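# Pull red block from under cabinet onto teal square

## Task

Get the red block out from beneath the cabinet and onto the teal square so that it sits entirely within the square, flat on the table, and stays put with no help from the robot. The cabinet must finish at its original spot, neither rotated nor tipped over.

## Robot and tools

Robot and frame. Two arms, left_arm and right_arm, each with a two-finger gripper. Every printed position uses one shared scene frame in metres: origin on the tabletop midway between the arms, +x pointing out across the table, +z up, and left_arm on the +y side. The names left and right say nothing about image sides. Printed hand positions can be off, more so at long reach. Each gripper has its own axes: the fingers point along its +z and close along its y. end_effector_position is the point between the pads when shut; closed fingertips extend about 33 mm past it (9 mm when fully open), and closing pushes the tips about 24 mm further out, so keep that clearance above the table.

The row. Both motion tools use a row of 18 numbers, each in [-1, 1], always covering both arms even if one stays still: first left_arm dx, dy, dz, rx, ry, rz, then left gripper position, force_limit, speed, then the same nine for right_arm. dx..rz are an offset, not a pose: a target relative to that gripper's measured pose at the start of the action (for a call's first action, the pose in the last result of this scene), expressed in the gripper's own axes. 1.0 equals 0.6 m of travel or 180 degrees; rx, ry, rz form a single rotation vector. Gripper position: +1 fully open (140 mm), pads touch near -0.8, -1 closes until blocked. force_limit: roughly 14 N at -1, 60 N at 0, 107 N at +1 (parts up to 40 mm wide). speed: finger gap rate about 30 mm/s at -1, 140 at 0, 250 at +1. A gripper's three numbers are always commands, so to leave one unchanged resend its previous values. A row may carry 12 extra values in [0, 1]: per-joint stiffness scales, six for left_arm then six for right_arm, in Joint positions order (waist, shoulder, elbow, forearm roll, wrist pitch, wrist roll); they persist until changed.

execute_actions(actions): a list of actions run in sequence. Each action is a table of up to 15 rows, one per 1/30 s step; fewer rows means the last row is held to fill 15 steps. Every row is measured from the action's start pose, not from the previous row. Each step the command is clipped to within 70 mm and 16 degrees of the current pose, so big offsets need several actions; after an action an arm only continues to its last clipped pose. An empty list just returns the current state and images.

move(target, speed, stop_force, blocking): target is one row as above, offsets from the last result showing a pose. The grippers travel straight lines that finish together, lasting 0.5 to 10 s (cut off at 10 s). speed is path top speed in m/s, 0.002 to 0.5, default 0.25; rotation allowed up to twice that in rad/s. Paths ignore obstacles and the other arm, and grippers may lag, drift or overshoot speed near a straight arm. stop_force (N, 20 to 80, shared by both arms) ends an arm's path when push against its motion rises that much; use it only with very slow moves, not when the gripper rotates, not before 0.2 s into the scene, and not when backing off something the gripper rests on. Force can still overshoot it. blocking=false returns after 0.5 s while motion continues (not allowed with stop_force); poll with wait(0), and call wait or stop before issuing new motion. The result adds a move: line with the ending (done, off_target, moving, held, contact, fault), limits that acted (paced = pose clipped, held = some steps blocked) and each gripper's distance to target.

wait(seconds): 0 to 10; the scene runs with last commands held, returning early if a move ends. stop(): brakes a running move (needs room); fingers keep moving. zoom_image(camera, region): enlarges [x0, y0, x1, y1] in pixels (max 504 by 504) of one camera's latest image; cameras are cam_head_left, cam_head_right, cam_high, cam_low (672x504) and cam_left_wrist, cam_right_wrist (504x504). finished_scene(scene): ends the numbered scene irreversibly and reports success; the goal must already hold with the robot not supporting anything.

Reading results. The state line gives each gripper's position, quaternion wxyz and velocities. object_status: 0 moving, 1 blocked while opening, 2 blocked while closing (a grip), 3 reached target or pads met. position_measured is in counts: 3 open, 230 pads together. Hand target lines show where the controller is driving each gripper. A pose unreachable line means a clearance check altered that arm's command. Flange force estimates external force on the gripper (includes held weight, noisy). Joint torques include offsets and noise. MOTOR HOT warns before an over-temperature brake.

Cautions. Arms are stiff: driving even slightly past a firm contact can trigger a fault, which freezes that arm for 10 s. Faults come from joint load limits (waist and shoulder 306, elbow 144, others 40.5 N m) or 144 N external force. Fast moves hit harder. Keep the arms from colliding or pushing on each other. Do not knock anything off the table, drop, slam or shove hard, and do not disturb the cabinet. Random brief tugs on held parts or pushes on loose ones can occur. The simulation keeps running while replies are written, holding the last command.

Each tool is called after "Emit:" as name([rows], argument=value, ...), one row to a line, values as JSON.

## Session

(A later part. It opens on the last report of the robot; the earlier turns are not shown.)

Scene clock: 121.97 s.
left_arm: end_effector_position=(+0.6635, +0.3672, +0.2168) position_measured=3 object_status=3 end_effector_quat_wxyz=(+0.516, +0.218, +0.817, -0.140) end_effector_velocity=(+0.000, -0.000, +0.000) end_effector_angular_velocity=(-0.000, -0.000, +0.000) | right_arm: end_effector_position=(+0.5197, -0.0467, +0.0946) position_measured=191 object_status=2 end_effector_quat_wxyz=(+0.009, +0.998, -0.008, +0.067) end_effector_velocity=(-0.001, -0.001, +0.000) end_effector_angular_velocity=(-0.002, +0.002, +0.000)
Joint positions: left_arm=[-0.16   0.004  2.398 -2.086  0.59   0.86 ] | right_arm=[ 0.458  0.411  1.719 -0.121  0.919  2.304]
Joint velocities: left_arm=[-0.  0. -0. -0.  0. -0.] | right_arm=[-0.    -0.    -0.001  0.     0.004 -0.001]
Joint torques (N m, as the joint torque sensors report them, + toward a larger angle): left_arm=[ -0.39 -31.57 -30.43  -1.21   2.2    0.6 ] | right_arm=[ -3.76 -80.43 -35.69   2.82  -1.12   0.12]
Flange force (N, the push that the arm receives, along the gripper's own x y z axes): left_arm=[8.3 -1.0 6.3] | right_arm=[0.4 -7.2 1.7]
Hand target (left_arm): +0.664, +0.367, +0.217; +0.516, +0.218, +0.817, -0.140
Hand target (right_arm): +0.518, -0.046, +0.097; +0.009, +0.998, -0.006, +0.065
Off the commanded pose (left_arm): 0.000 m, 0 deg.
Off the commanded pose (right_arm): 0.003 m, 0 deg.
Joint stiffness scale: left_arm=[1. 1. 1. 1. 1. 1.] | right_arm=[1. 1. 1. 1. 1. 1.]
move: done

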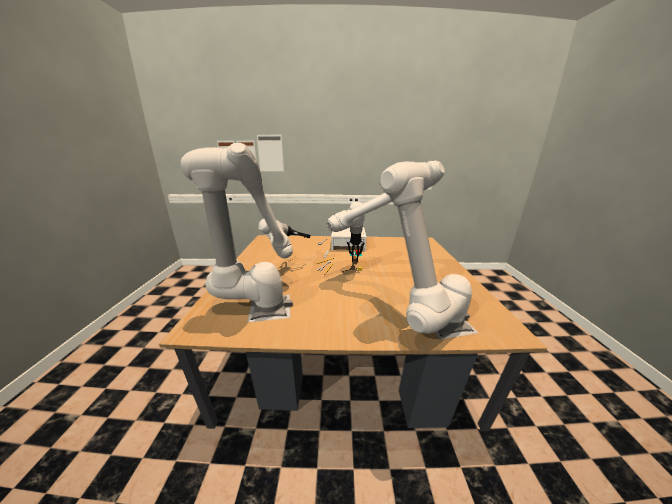

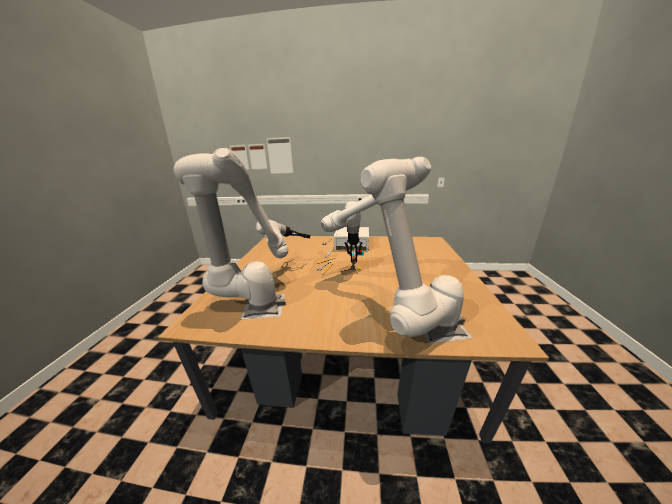

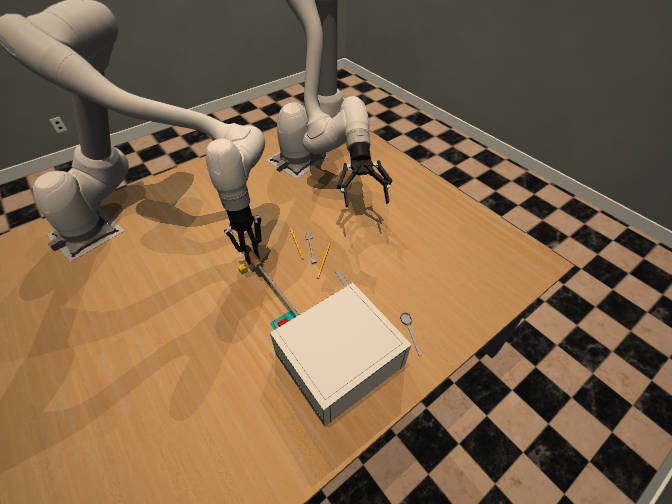

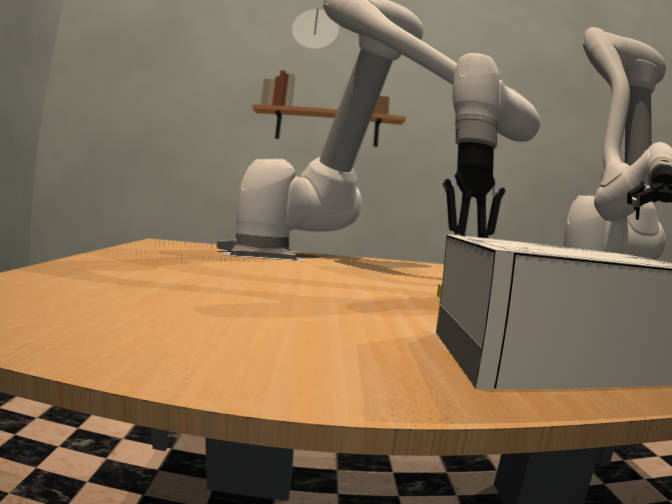

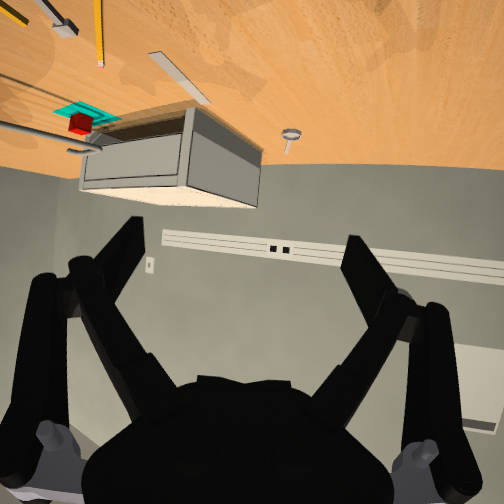

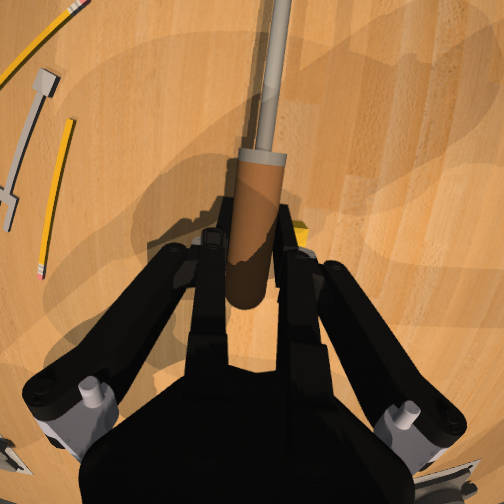

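Emit:
move(target=[0,0,0,0,0,0,1,0,0,-0.2,-0.05,-0.027,0,0,0,-1,1,0], speed=0.12)

Emit:
move(target=[0,0,0,0,0,0,1,0,0,-0.012,0,0.093,0,0,0,-1,1,0], speed=0.05)

Emit:
move(target=[0,0,0,0,0,0,1,0,0,0,0,0,0,0,0,0,1,0])

Scene clock: 127.90 s.
left_arm: end_effector_position=(+0.6635, +0.3672, +0.2168) position_measured=3 object_status=3 end_effector_quat_wxyz=(+0.516, +0.218, +0.817, -0.140) end_effector_velocity=(-0.000, -0.000, -0.000) end_effector_angular_velocity=(-0.000, +0.001, -0.000) | right_arm: end_effector_position=(+0.3990, -0.0152, +0.0940) position_measured=191 object_status=2 end_effector_quat_wxyz=(+0.010, +0.998, -0.007, +0.064) end_effector_velocity=(+0.000, -0.000, -0.000) end_effector_angular_velocity=(-0.000, -0.001, -0.002)
Joint positions: left_arm=[-0.16   0.004  2.398 -2.086  0.59   0.86 ] | right_arm=[ 0.607  0.325  1.847 -0.137  0.899  2.464]
Joint velocities: left_arm=[-0.     0.     0.     0.    -0.    -0.001] | right_arm=[ 0.     0.     0.    -0.001 -0.     0.003]
Joint torques (N m, as the joint torque sensors report them, + toward a larger angle): left_arm=[  1.61 -33.35 -30.68  -2.11   1.85   0.61] | right_arm=[ -4.91 -68.82 -34.73   2.62  -0.6    0.04]
Flange force (N, the push that the arm receives, along the gripper's own x y z axes): left_arm=[7.9 -1.1 9.4] | right_arm=[-4.2 -6.1 0.3]
Hand target (left_arm): +0.664, +0.367, +0.217; +0.516, +0.218, +0.817, -0.140
Hand target (right_arm): +0.399, -0.015, +0.094; +0.009, +0.998, -0.008, +0.067
Off the commanded pose (left_arm): 0.000 m, 0 deg.
Off the commanded pose (right_arm): 0.001 m, 0 deg.
Joint stiffness scale: left_arm=[1. 1. 1. 1. 1. 1.] | right_arm=[1. 1. 1. 1. 1. 1.]
move: done

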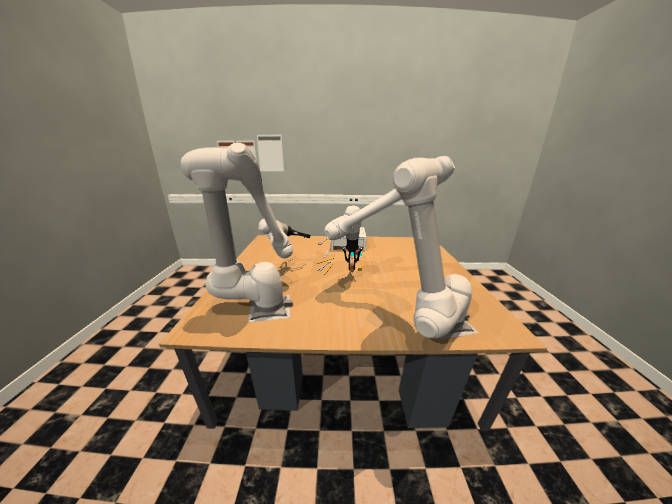

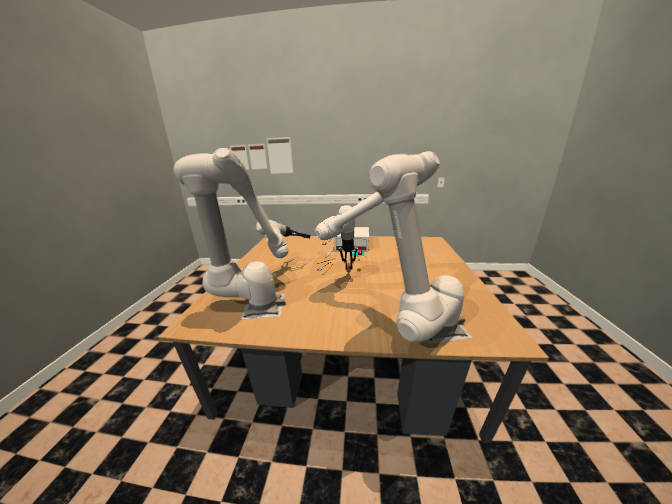

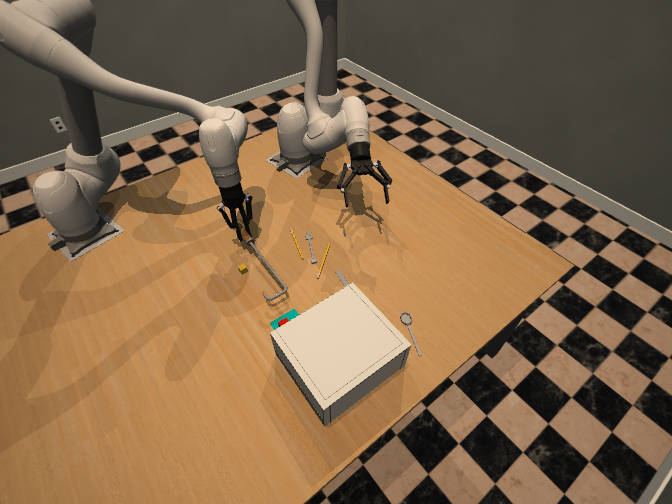

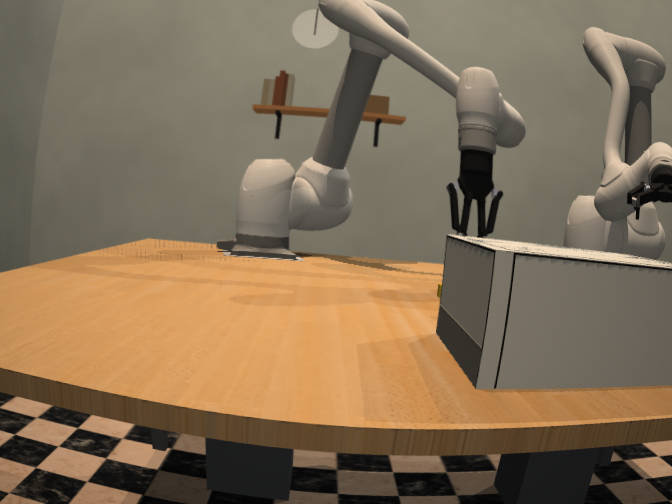

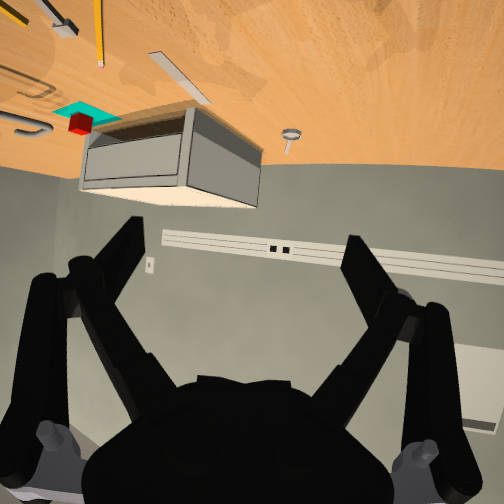

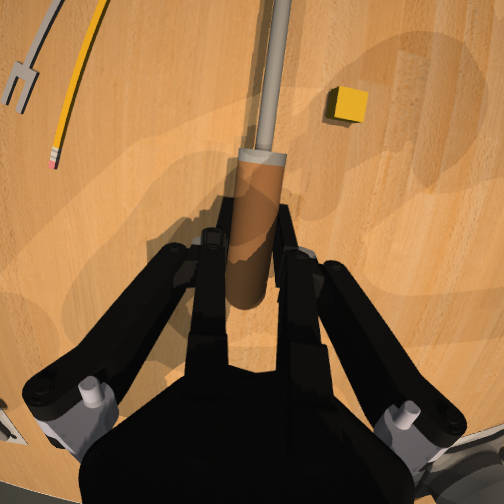

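Scene clock: 129.33 s.
left_arm: end_effector_position=(+0.6635, +0.3672, +0.2168) position_measured=3 object_status=3 end_effector_quat_wxyz=(+0.516, +0.218, +0.817, -0.140) end_effector_velocity=(+0.000, -0.000, +0.000) end_effector_angular_velocity=(+0.001, -0.001, -0.001) | right_arm: end_effector_position=(+0.3978, -0.0155, +0.0400) position_measured=191 object_status=2 end_effector_quat_wxyz=(+0.011, +0.998, -0.006, +0.063) end_effector_velocity=(+0.001, +0.001, +0.000) end_effector_angular_velocity=(+0.002, -0.002, -0.000)
Joint positions: left_arm=[-0.16   0.004  2.398 -2.086  0.59   0.86 ] | right_arm=[ 0.607  0.38   1.887 -0.145  0.808  2.477]
Joint velocities: left_arm=[-0.    -0.    -0.     0.     0.     0.001] | right_arm=[ 0.    -0.    -0.    -0.    -0.003  0.001]
Joint torques (N m, as the joint torque sensors report them, + toward a larger angle): left_arm=[ -1.08 -32.36 -29.41  -1.63   1.91  -0.1 ] | right_arm=[ -4.16 -72.33 -31.8    2.37  -0.69  -0.24]
Flange force (N, the push that the arm receives, along the gripper's own x y z axes): left_arm=[10.0 2.9 8.3] | right_arm=[-3.0 -7.0 0.7]
Hand target (left_arm): +0.664, +0.367, +0.217; +0.516, +0.218, +0.817, -0.140
Hand target (right_arm): +0.399, -0.016, +0.038; +0.010, +0.998, -0.007, +0.064
Off the commanded pose (left_arm): 0.000 m, 0 deg.
Off the commanded pose (right_arm): 0.003 m, 0 deg.
Joint stiffness scale: left_arm=[1. 1. 1. 1. 1. 1.] | right_arm=[1. 1. 1. 1. 1. 1.]
move: done

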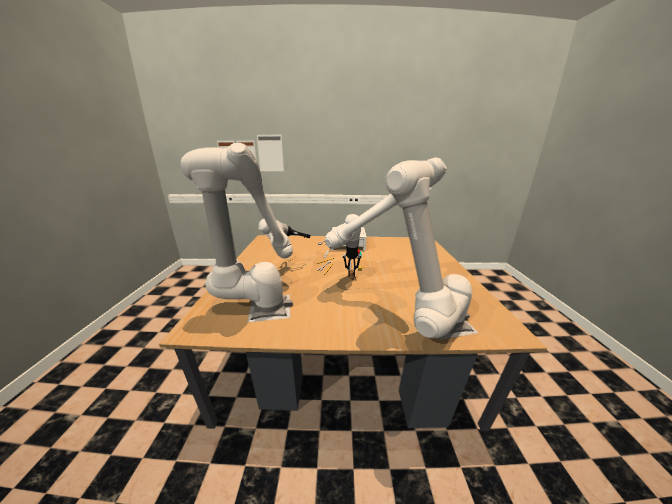

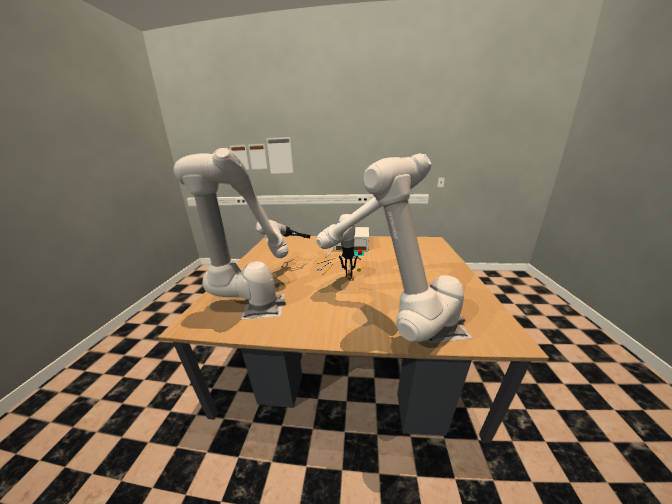

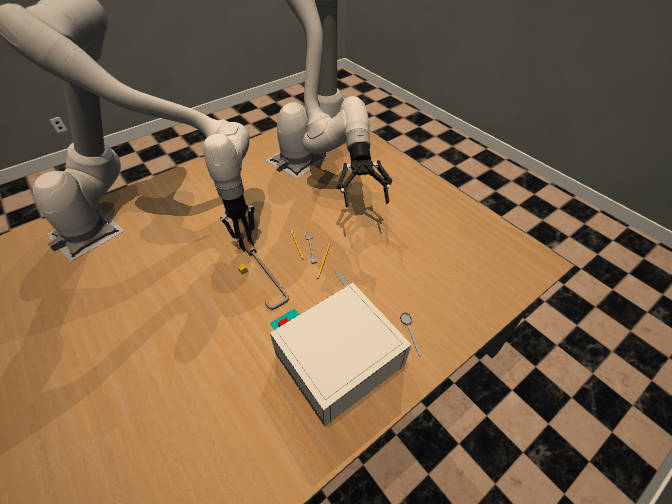

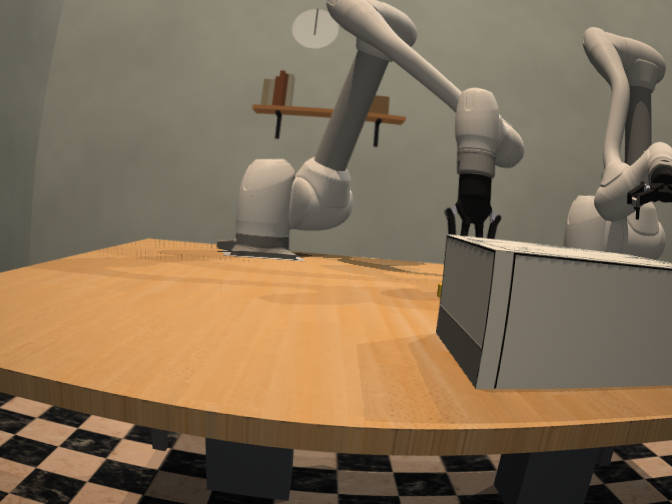

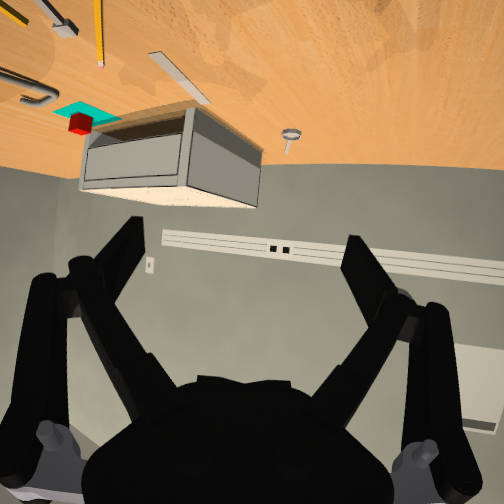

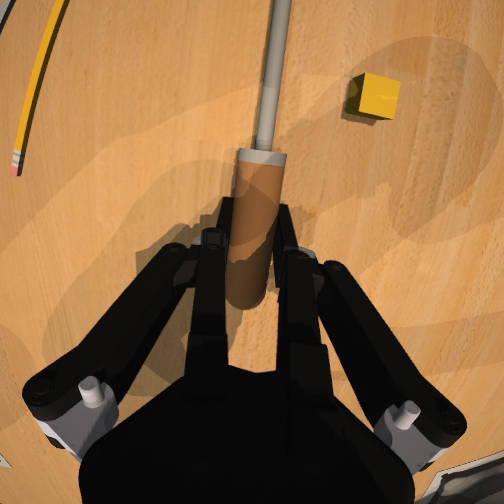

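Scene clock: 129.87 s.
left_arm: end_effector_position=(+0.6635, +0.3672, +0.2168) position_measured=3 object_status=3 end_effector_quat_wxyz=(+0.516, +0.218, +0.817, -0.140) end_effector_velocity=(+0.000, -0.000, +0.001) end_effector_angular_velocity=(-0.000, -0.001, -0.000) | right_arm: end_effector_position=(+0.3978, -0.0155, +0.0400) position_measured=129 object_status=3 end_effector_quat_wxyz=(+0.011, +0.998, -0.006, +0.063) end_effector_velocity=(+0.000, -0.000, -0.000) end_effector_angular_velocity=(-0.000, +0.000, +0.000)
Joint positions: left_arm=[-0.16   0.004  2.398 -2.086  0.59   0.86 ] | right_arm=[ 0.607  0.38   1.887 -0.145  0.808  2.477]
Joint velocities: left_arm=[-0.    -0.001 -0.001  0.     0.    -0.001] | right_arm=[-0.  0.  0. -0. -0. -0.]
Joint torques (N m, as the joint torque sensors report them, + toward a larger angle): left_arm=[  1.14 -33.74 -30.54  -1.49   1.75   0.72] | right_arm=[ -2.87 -70.65 -30.1    2.93  -0.13   0.02]
Flange force (N, the push that the arm receives, along the gripper's own x y z axes): left_arm=[9.4 -0.9 11.0] | right_arm=[-0.3 -6.0 -0.6]
Hand target (left_arm): +0.664, +0.367, +0.217; +0.516, +0.218, +0.817, -0.140
Hand target (right_arm): +0.398, -0.016, +0.040; +0.011, +0.998, -0.006, +0.063
Off the commanded pose (left_arm): 0.000 m, 0 deg.
Off the commanded pose (right_arm): 0.000 m, 0 deg.
Joint stiffness scale: left_arm=[1. 1. 1. 1. 1. 1.] | right_arm=[1. 1. 1. 1. 1. 1.]
move: done

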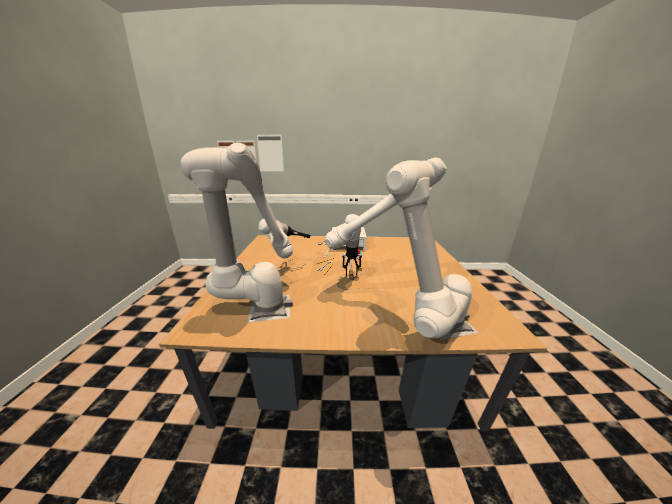

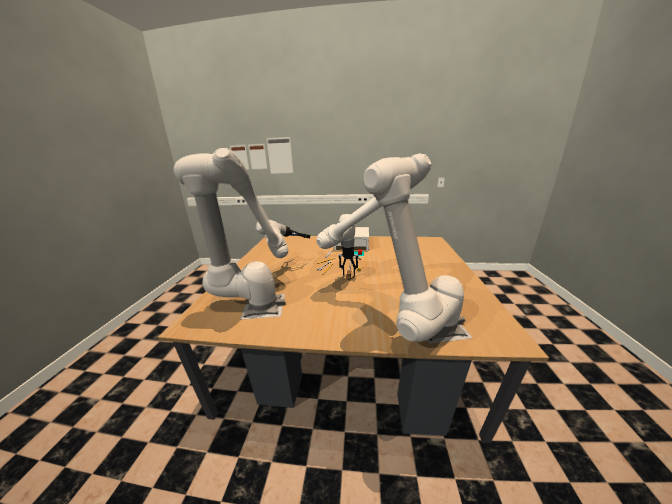

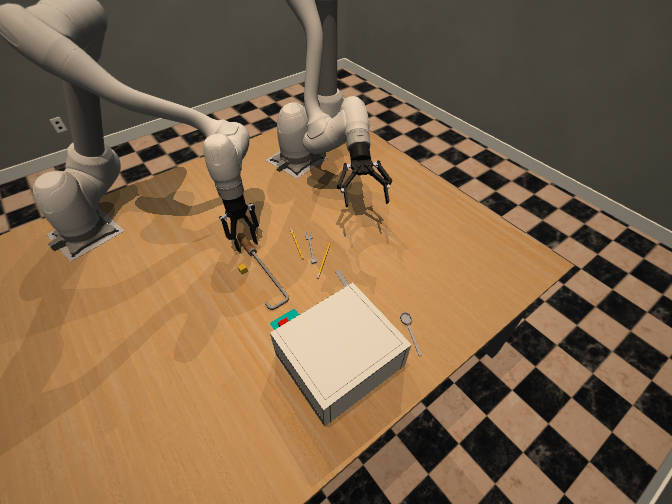

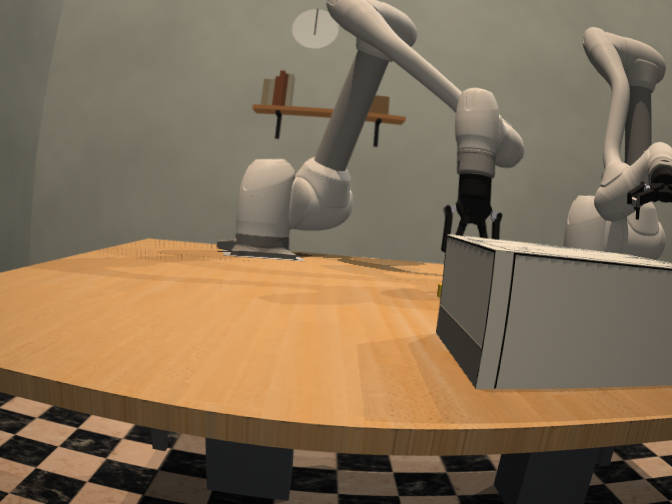

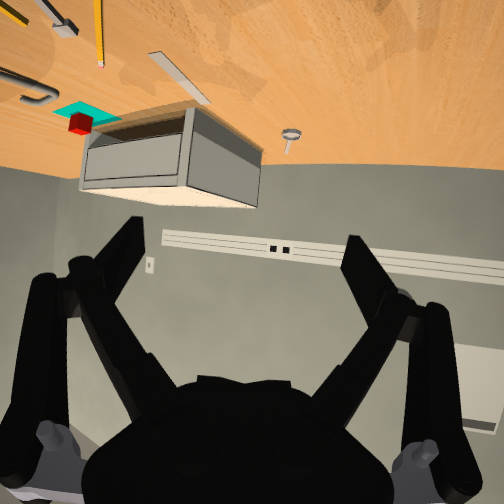

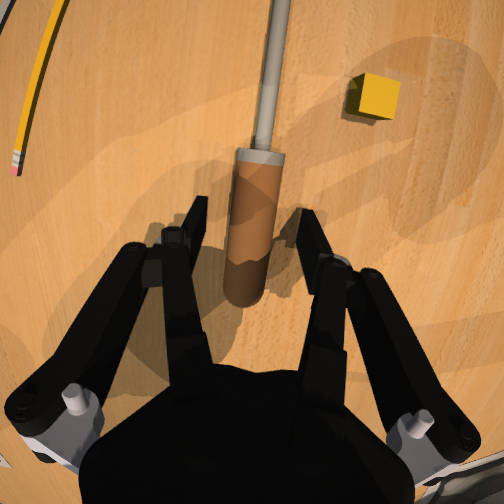

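Emit:
finished_scene(scene=2)

The scene is finished: the task was done.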